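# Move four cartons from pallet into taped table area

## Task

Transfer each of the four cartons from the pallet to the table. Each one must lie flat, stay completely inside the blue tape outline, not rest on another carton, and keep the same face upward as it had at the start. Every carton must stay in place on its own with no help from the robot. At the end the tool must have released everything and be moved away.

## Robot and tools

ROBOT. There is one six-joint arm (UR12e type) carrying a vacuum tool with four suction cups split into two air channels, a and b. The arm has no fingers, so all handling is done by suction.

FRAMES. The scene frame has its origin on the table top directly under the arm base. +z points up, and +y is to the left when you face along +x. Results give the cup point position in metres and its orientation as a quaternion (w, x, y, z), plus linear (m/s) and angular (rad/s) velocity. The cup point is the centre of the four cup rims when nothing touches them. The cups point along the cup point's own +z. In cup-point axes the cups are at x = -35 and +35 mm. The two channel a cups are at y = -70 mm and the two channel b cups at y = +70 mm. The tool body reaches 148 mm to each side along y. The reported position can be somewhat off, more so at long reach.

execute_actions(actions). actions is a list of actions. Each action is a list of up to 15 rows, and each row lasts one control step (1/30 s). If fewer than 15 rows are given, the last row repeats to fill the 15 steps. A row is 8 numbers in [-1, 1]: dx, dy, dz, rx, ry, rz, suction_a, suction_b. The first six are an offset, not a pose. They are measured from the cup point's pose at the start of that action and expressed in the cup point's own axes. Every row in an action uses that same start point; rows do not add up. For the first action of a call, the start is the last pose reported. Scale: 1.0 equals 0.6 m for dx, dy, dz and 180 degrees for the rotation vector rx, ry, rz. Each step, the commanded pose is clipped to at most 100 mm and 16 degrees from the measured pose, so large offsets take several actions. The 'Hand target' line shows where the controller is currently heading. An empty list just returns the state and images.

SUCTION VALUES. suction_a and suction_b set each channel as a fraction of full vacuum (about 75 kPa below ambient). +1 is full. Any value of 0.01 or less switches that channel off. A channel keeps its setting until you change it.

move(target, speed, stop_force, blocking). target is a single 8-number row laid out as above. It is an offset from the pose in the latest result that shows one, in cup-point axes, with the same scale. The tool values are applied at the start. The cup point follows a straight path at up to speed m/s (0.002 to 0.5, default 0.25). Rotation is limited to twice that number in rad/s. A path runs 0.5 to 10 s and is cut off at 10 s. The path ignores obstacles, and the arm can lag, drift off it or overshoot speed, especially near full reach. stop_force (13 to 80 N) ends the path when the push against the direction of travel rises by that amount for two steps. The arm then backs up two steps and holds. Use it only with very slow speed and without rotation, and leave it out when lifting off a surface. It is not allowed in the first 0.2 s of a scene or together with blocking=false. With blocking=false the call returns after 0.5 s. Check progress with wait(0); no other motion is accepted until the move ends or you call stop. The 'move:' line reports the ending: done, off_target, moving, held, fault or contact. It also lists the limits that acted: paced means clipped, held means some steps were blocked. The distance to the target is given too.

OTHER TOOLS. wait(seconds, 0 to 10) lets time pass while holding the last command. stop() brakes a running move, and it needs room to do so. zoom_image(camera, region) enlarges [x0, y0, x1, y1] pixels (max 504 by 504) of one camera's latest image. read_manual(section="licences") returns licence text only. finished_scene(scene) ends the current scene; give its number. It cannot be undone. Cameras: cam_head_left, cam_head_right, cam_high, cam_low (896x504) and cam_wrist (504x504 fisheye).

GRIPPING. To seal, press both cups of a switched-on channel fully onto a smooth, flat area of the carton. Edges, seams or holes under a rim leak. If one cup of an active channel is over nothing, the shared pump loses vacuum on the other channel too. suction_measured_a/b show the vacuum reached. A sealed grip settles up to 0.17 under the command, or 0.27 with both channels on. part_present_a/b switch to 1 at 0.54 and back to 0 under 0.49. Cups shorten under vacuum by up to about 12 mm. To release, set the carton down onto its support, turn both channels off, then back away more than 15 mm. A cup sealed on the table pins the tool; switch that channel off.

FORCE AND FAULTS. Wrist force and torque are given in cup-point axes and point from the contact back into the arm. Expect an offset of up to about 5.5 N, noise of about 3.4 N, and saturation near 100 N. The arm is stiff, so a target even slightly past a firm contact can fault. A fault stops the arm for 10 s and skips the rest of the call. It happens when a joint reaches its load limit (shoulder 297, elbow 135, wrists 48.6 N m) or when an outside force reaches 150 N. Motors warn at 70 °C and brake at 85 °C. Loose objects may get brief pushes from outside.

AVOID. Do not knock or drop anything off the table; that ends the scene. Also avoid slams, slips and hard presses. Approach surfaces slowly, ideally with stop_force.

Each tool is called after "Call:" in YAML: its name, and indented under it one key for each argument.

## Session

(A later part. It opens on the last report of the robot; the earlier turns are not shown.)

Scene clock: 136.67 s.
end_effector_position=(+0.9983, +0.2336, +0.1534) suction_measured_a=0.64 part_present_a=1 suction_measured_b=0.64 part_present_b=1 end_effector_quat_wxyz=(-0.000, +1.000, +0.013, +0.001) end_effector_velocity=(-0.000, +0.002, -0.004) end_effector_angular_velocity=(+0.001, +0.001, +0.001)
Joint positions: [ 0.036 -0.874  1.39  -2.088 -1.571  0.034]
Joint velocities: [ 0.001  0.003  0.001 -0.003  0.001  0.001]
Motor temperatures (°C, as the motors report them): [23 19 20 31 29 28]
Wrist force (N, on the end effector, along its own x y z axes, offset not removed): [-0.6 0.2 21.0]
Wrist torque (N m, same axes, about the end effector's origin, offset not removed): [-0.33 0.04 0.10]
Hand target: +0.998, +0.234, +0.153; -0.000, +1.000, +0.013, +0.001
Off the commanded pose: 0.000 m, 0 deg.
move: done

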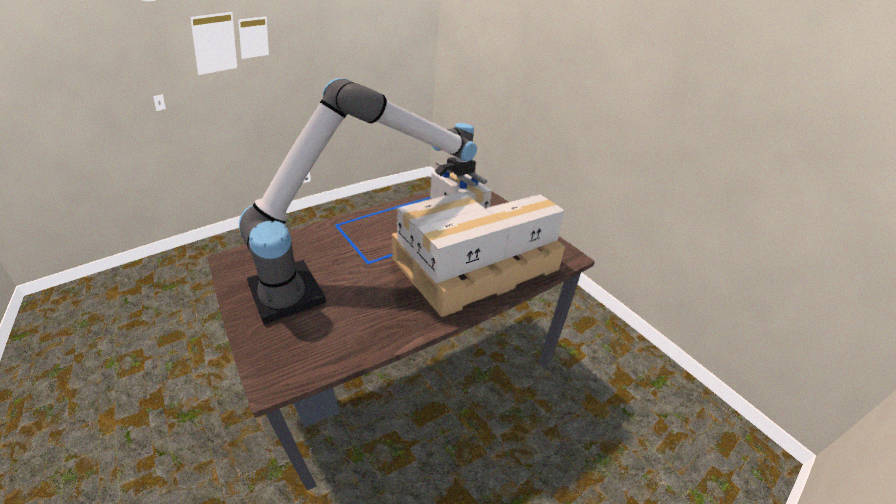

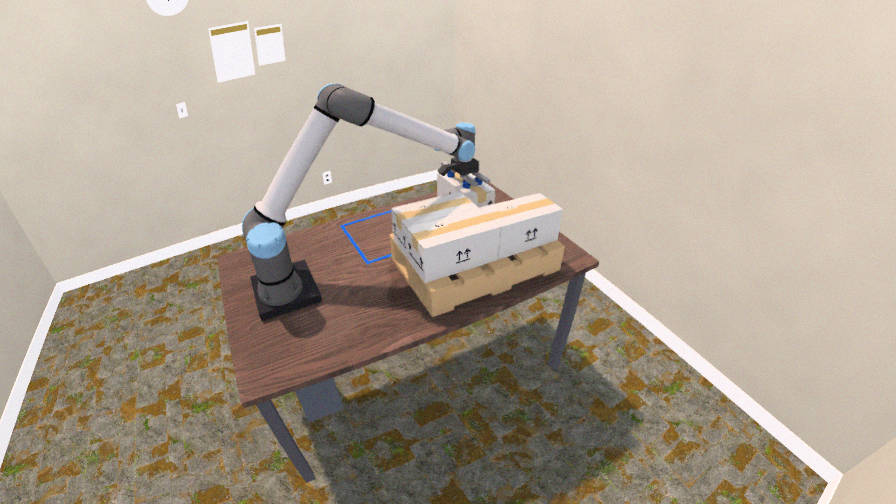

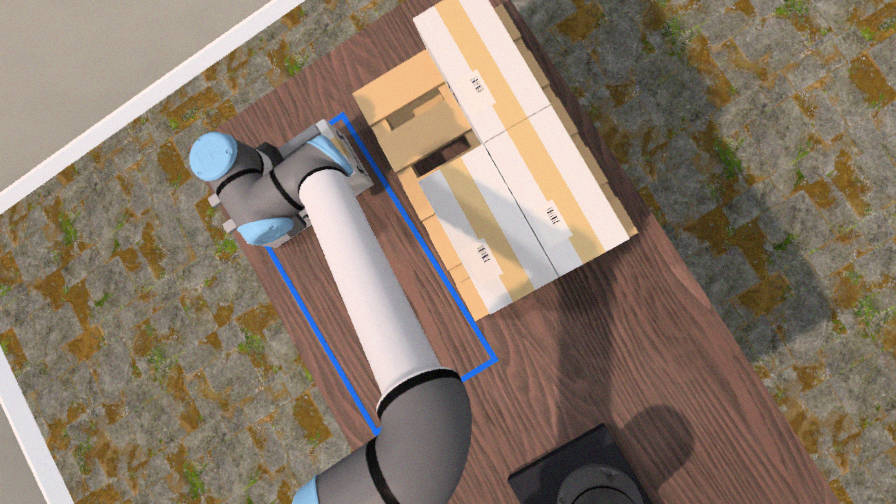

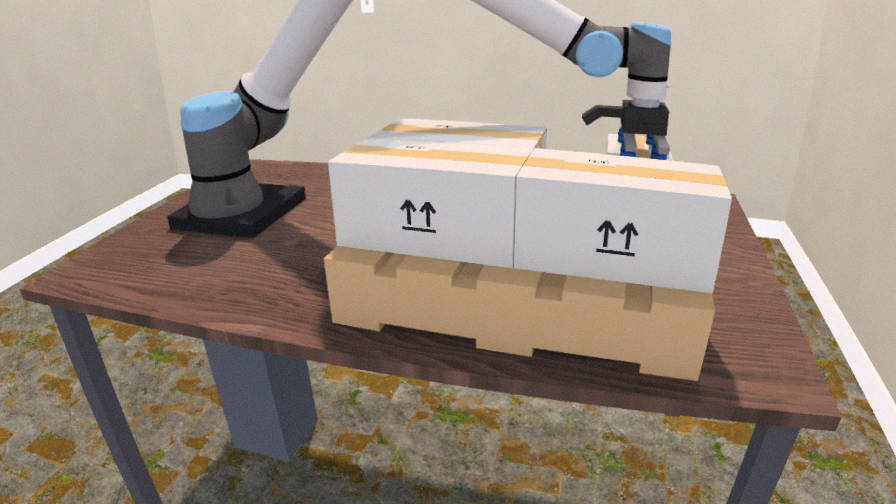

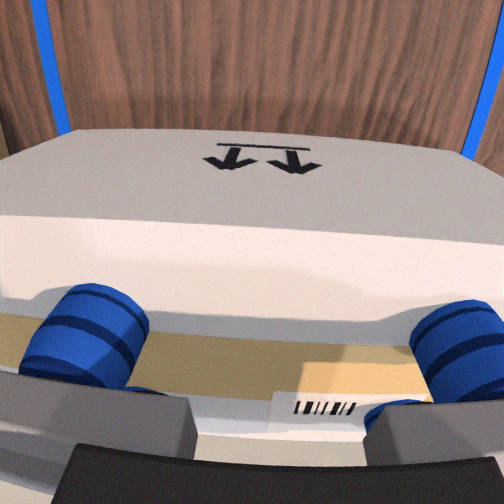

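Call:
move:
  target: [0.01,0,0.012,0,0,0,1,1]
  speed: 0.03

Call:
move:
  target: [0,0,0.05,0,0,0,1,1]
  speed: 0.008
  stop_force: 15

Scene clock: 146.13 s.
end_effector_position=(+1.0040, +0.2338, +0.1465) suction_measured_a=0.64 part_present_a=1 suction_measured_b=0.64 part_present_b=1 end_effector_quat_wxyz=(-0.000, +1.000, +0.013, +0.001) end_effector_velocity=(+0.002, +0.000, -0.002) end_effector_angular_velocity=(+0.000, -0.000, +0.001)
Joint positions: [ 0.036 -0.86   1.379 -2.091 -1.571  0.034]
Joint velocities: [ 0.     0.004 -0.004 -0.001  0.    -0.001]
Motor temperatures (°C, as the motors report them): [23 19 20 31 29 28]
Wrist force (N, on the end effector, along its own x y z axes, offset not removed): [2.7 1.2 17.8]
Wrist torque (N m, same axes, about the end effector's origin, offset not removed): [-0.09 -0.24 0.18]
Hand target: +1.004, +0.234, +0.146; -0.000, +1.000, +0.013, +0.001
Off the commanded pose: 0.000 m, 0 deg.
move: done

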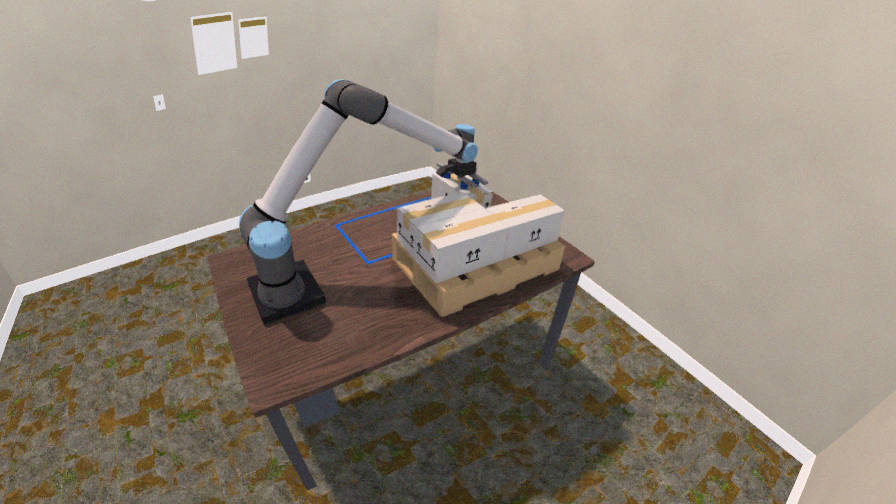

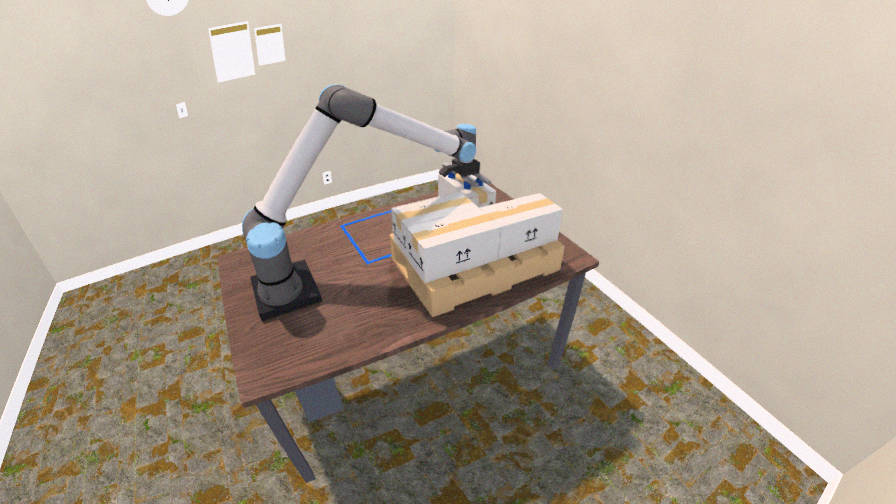

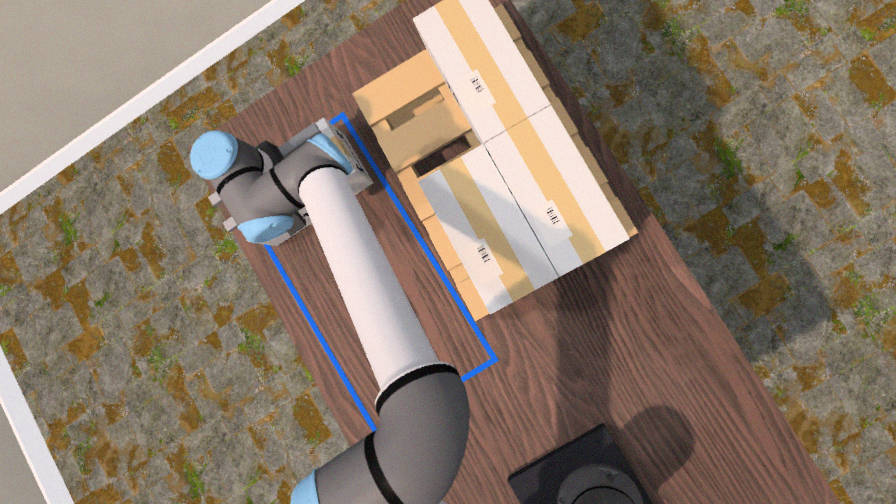

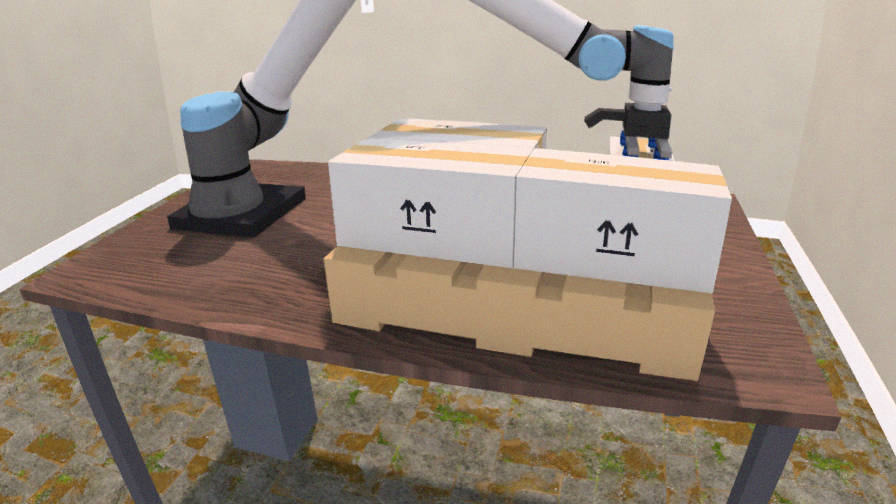

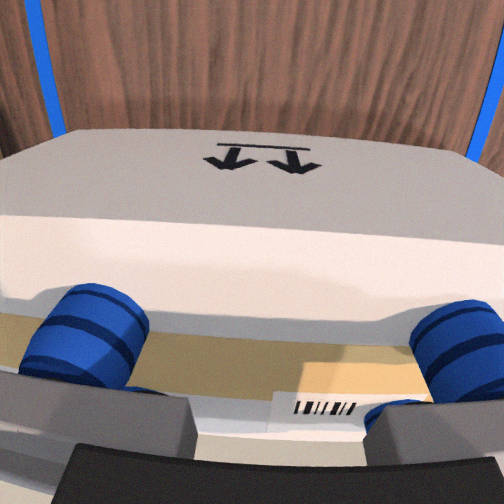

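Scene clock: 147.60 s.
end_effector_position=(+1.0041, +0.2338, +0.1378) suction_measured_a=0.64 part_present_a=1 suction_measured_b=0.64 part_present_b=1 end_effector_quat_wxyz=(-0.000, +1.000, +0.013, +0.001) end_effector_velocity=(-0.002, +0.000, +0.001) end_effector_angular_velocity=(-0.001, +0.003, +0.000)
Joint positions: [ 0.036 -0.853  1.384 -2.103 -1.571  0.034]
Joint velocities: [ 0.    -0.002  0.002  0.004 -0.001  0.   ]
Motor temperatures (°C, as the motors report them): [23 19 20 31 29 28]
Wrist force (N, on the end effector, along its own x y z axes, offset not removed): [0.4 -0.4 -12.6]
Wrist torque (N m, same axes, about the end effector's origin, offset not removed): [-1.23 0.54 0.27]
Hand target: +1.004, +0.234, +0.138; -0.000, +1.000, +0.013, +0.001
Off the commanded pose: 0.021 m, 0 deg.
move: contact

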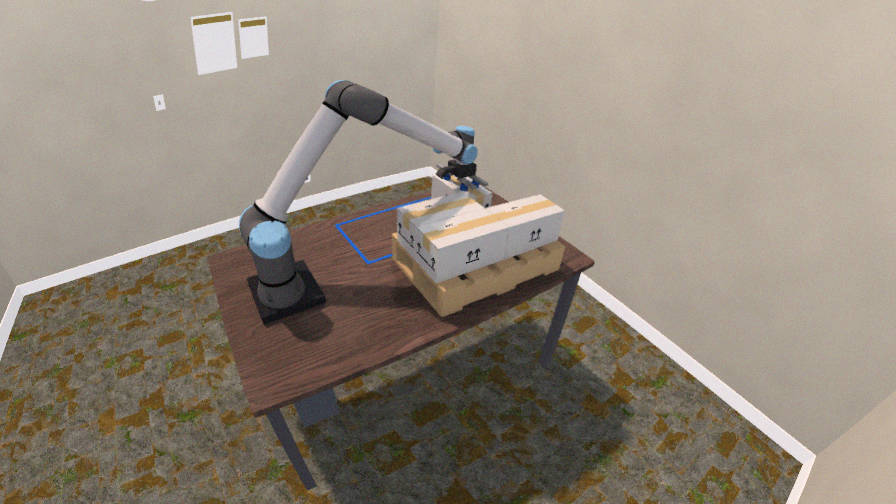

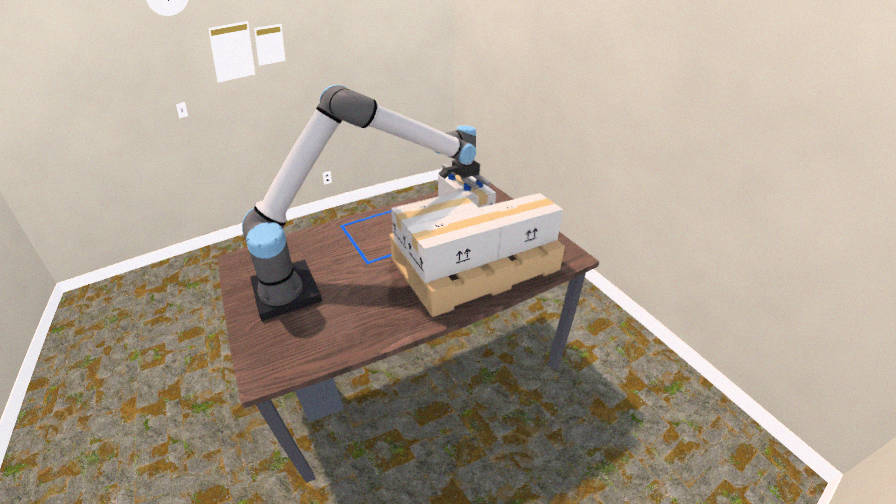

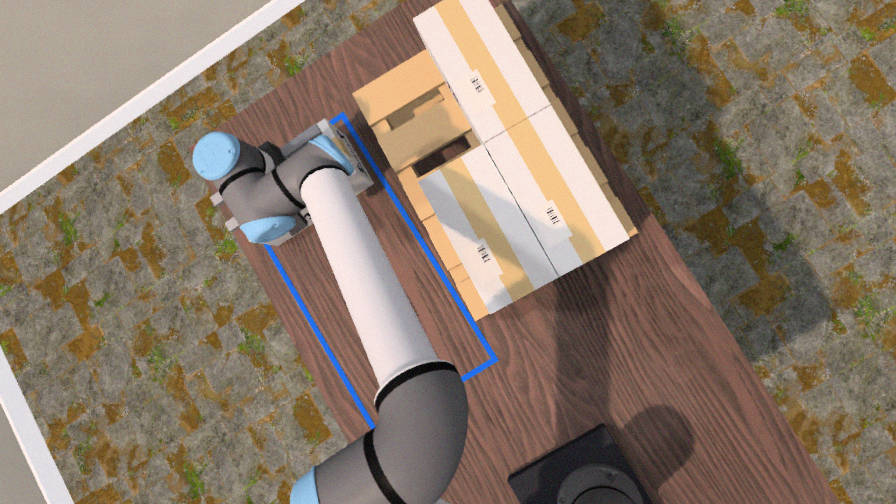

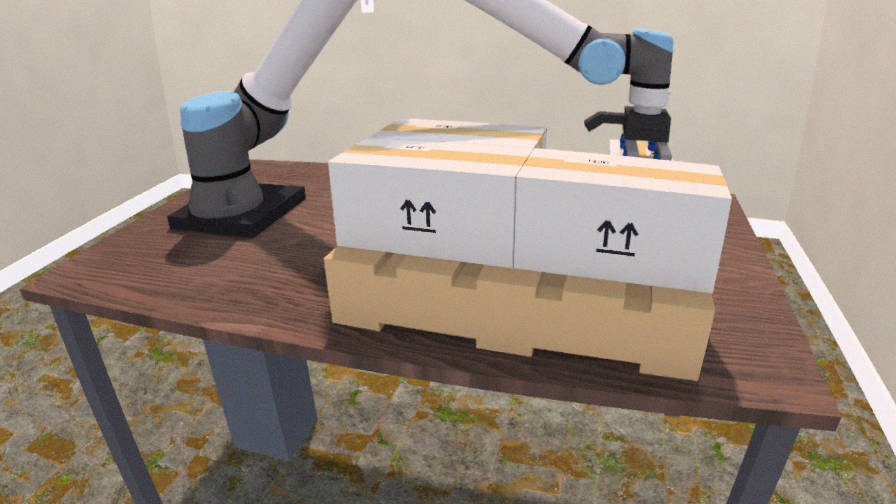

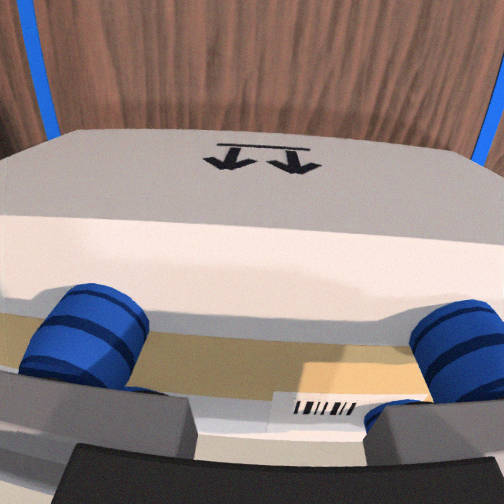

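Call:
execute_actions:
  actions:
    - [[0,0,0,0,0,0,0,0]]

Call:
move:
  target: [0,0,-0.29,0,0,0,0,0]
  speed: 0.3

Call:
move:
  target: [-0.635,0.57,0.02,0,0,-0.486,0,0]
  speed: 0.5

Scene clock: 156.87 s.
end_effector_position=(+1.0041, +0.2338, +0.1380) suction_measured_a=0.01 part_present_a=0 suction_measured_b=0.01 part_present_b=0 end_effector_quat_wxyz=(-0.000, +1.000, +0.013, +0.001) end_effector_velocity=(-0.001, +0.000, -0.003) end_effector_angular_velocity=(-0.001, +0.004, +0.001)
Joint positions: [ 0.036 -0.853  1.384 -2.103 -1.571  0.034]
Joint velocities: [ 0.001  0.002  0.002 -0.    -0.001  0.   ]
Motor temperatures (°C, as the motors report them): [23 19 20 31 29 28]
Wrist force (N, on the end effector, along its own x y z axes, offset not removed): [-4.2 -2.7 -48.1]
Wrist torque (N m, same axes, about the end effector's origin, offset not removed): [-0.52 -0.01 0.11]
Hand target: +1.004, +0.234, +0.138; -0.000, +1.000, +0.013, +0.001
Off the commanded pose: 0.000 m, 0 deg.
Step readings (end_effector_position):
0: (+1.0041, +0.2338, +0.1382)
1: (+1.0041, +0.2338, +0.1383)
2: (+1.0043, +0.2338, +0.1385)
4: (+1.0045, +0.2338, +0.1388)
8: (+1.0044, +0.2338, +0.1386)
15: end_effector_position above

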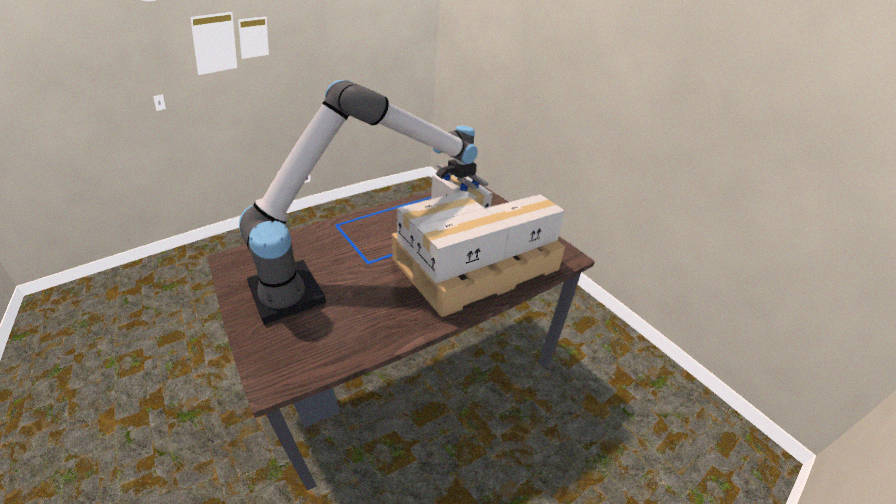

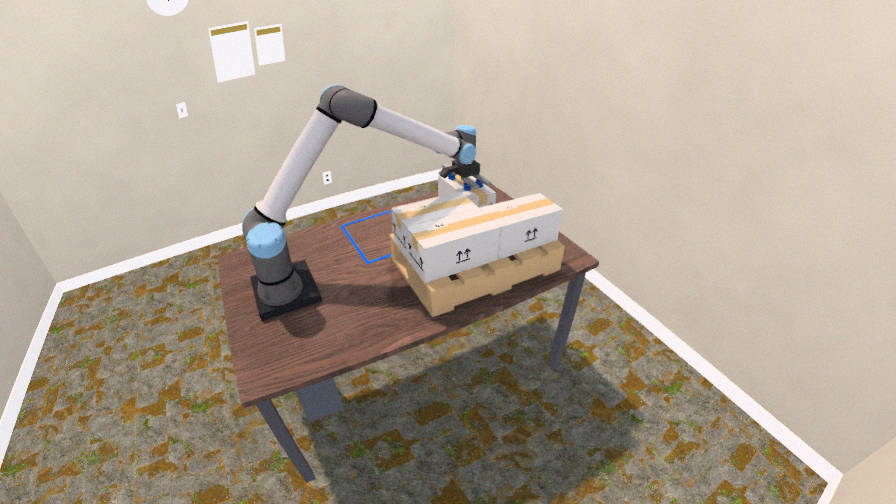

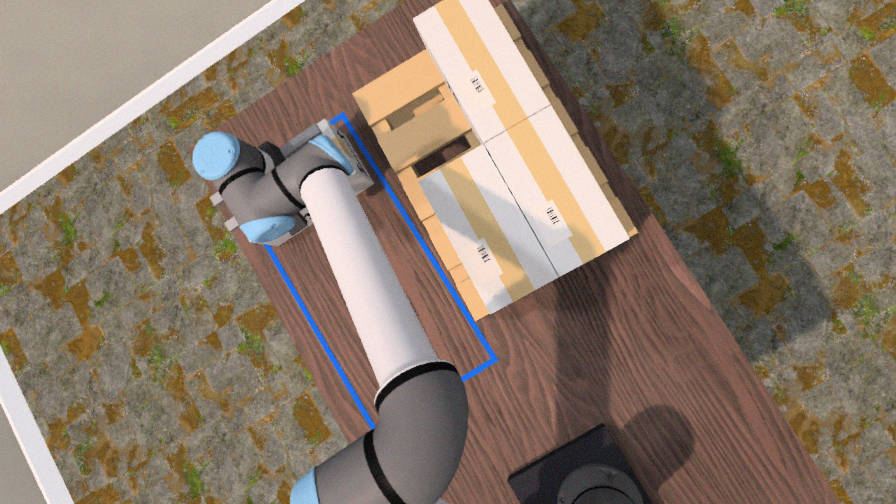

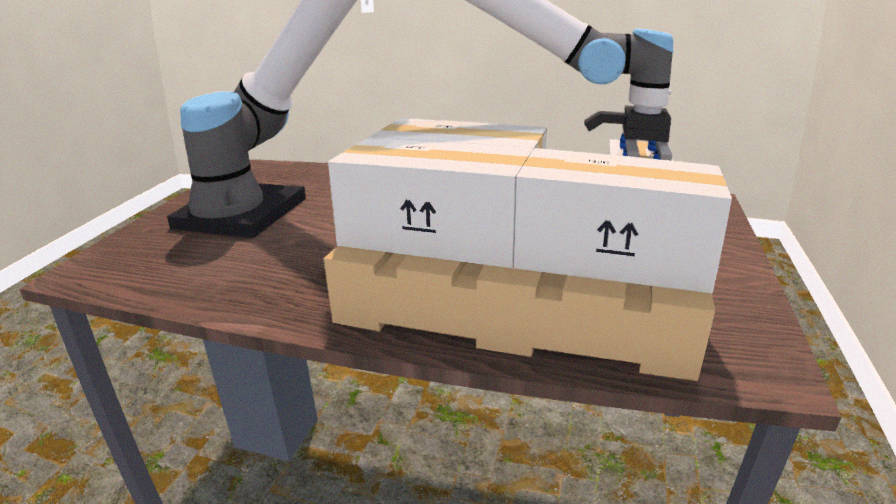

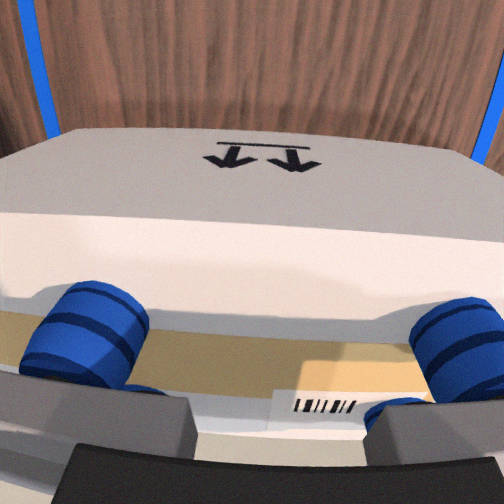

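Scene clock: 158.13 s.
end_effector_position=(+1.0039, +0.2337, +0.3115) suction_measured_a=0.01 part_present_a=0 suction_measured_b=0.01 part_present_b=0 end_effector_quat_wxyz=(-0.000, +1.000, +0.013, +0.001) end_effector_velocity=(-0.000, +0.001, +0.003) end_effector_angular_velocity=(+0.001, +0.000, +0.001)
Joint positions: [ 0.036 -0.969  1.251 -1.855 -1.571  0.034]
Joint velocities: [ 0.001 -0.002 -0.004  0.005  0.001 -0.   ]
Motor temperatures (°C, as the motors report them): [23 19 20 31 29 28]
Wrist force (N, on the end effector, along its own x y z axes, offset not removed): [-1.8 -3.1 -1.6]
Wrist torque (N m, same axes, about the end effector's origin, offset not removed): [-0.34 0.20 0.18]
Hand target: +1.004, +0.234, +0.312; -0.000, +1.000, +0.013, +0.001
Off the commanded pose: 0.000 m, 0 deg.
move: done

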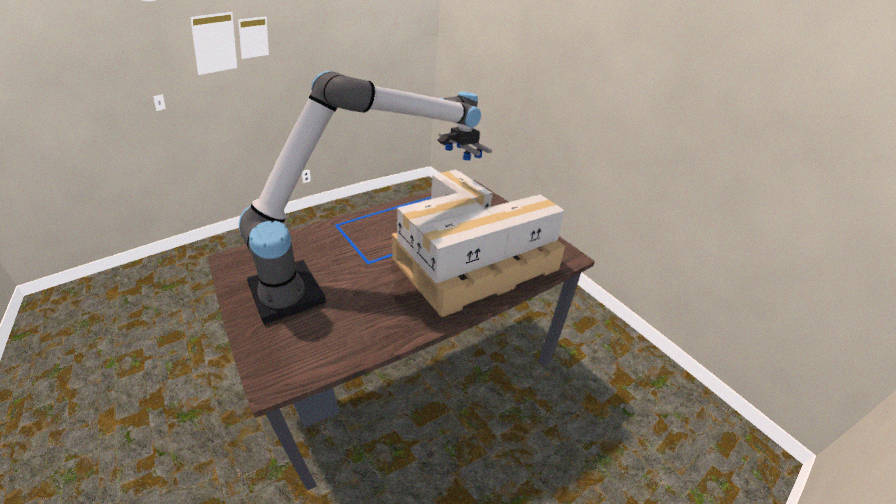

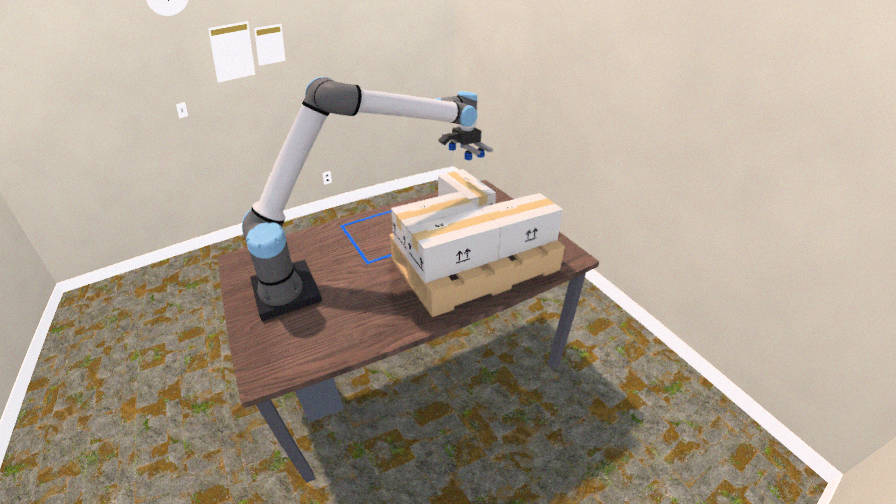

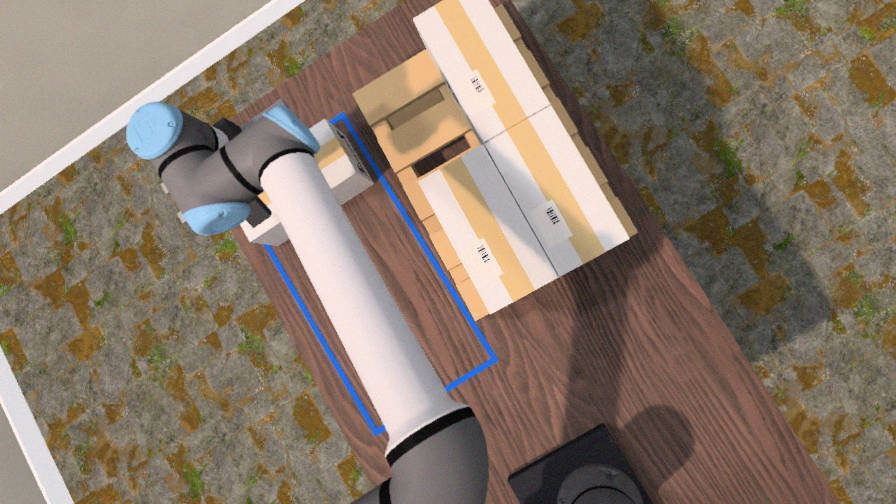

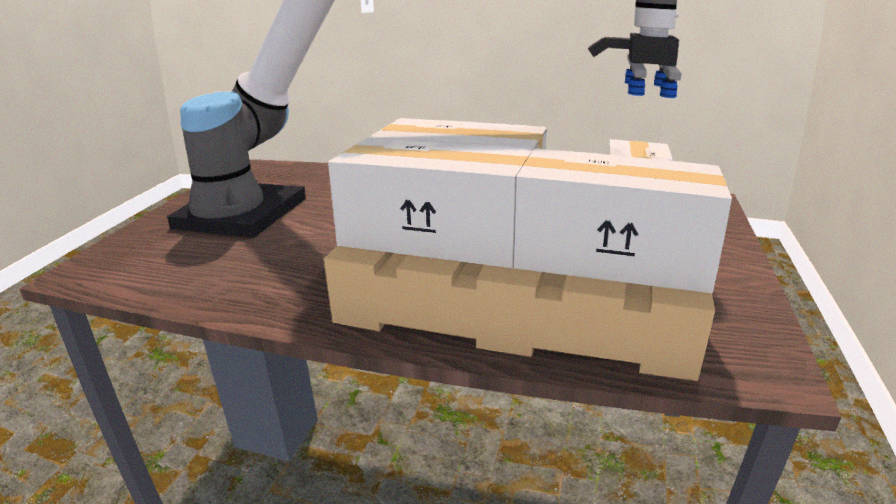

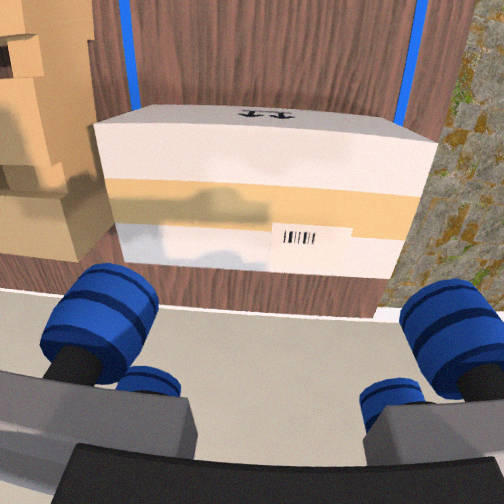

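Scene clock: 160.47 s.
end_effector_position=(+0.6318, -0.1174, +0.2984) suction_measured_a=0.01 part_present_a=0 suction_measured_b=0.01 part_present_b=0 end_effector_quat_wxyz=(+0.001, +0.714, +0.700, +0.001) end_effector_velocity=(-0.002, -0.001, -0.000) end_effector_angular_velocity=(+0.004, -0.002, +0.011)
Joint positions: [-0.481 -1.571  2.082 -2.083 -1.571 -2.009]
Joint velocities: [-0.005 -0.004  0.004 -0.     0.004 -0.016]
Motor temperatures (°C, as the motors report them): [23 19 20 31 29 28]
Wrist force (N, on the end effector, along its own x y z axes, offset not removed): [0.1 1.4 0.4]
Wrist torque (N m, same axes, about the end effector's origin, offset not removed): [0.18 -0.08 0.03]
Hand target: +0.632, -0.118, +0.298; +0.001, +0.714, +0.700, +0.001
Off the commanded pose: 0.000 m, 0 deg.
move: done

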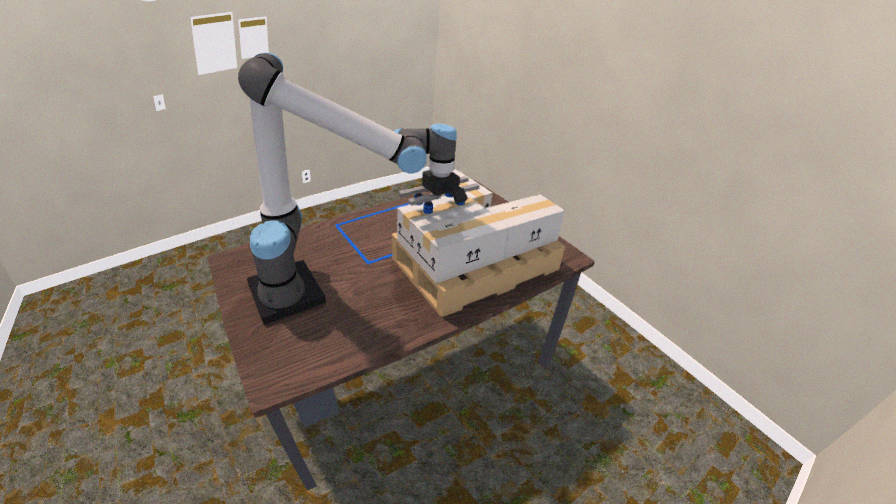

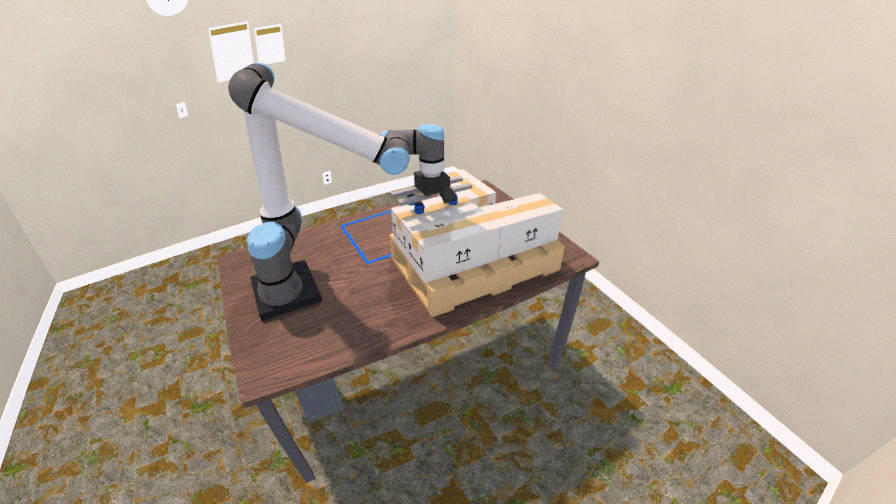

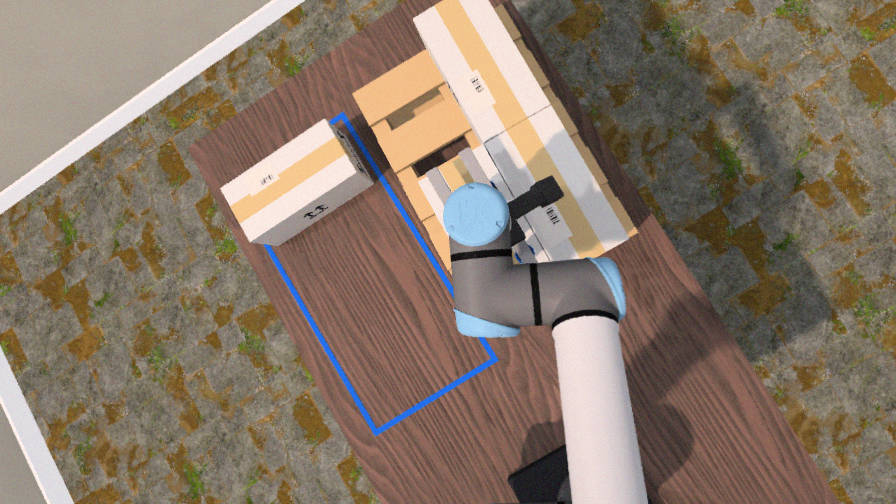

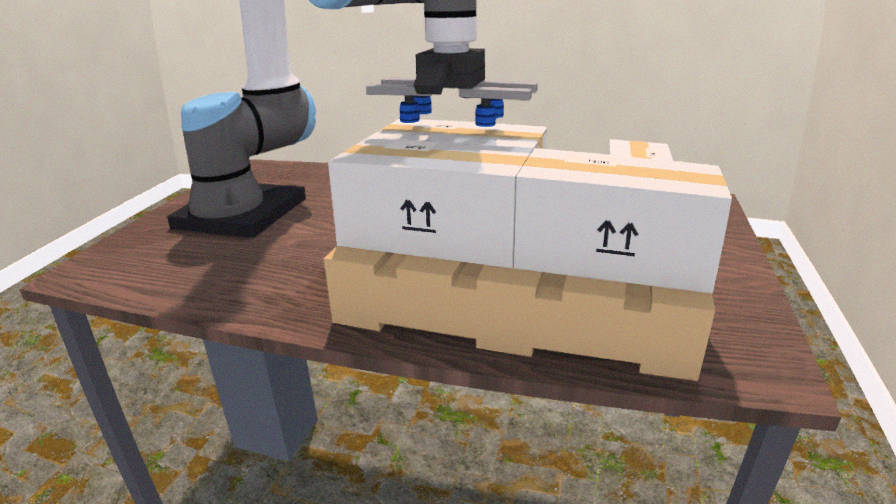

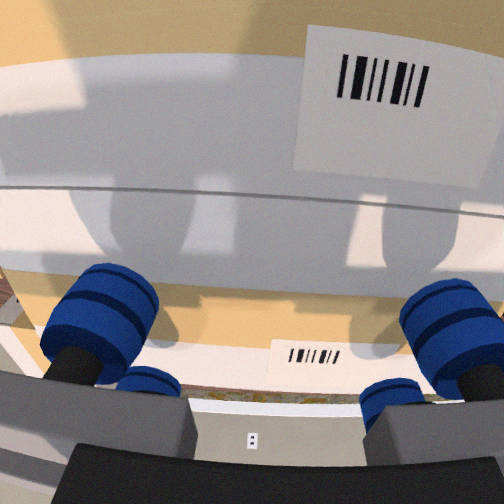

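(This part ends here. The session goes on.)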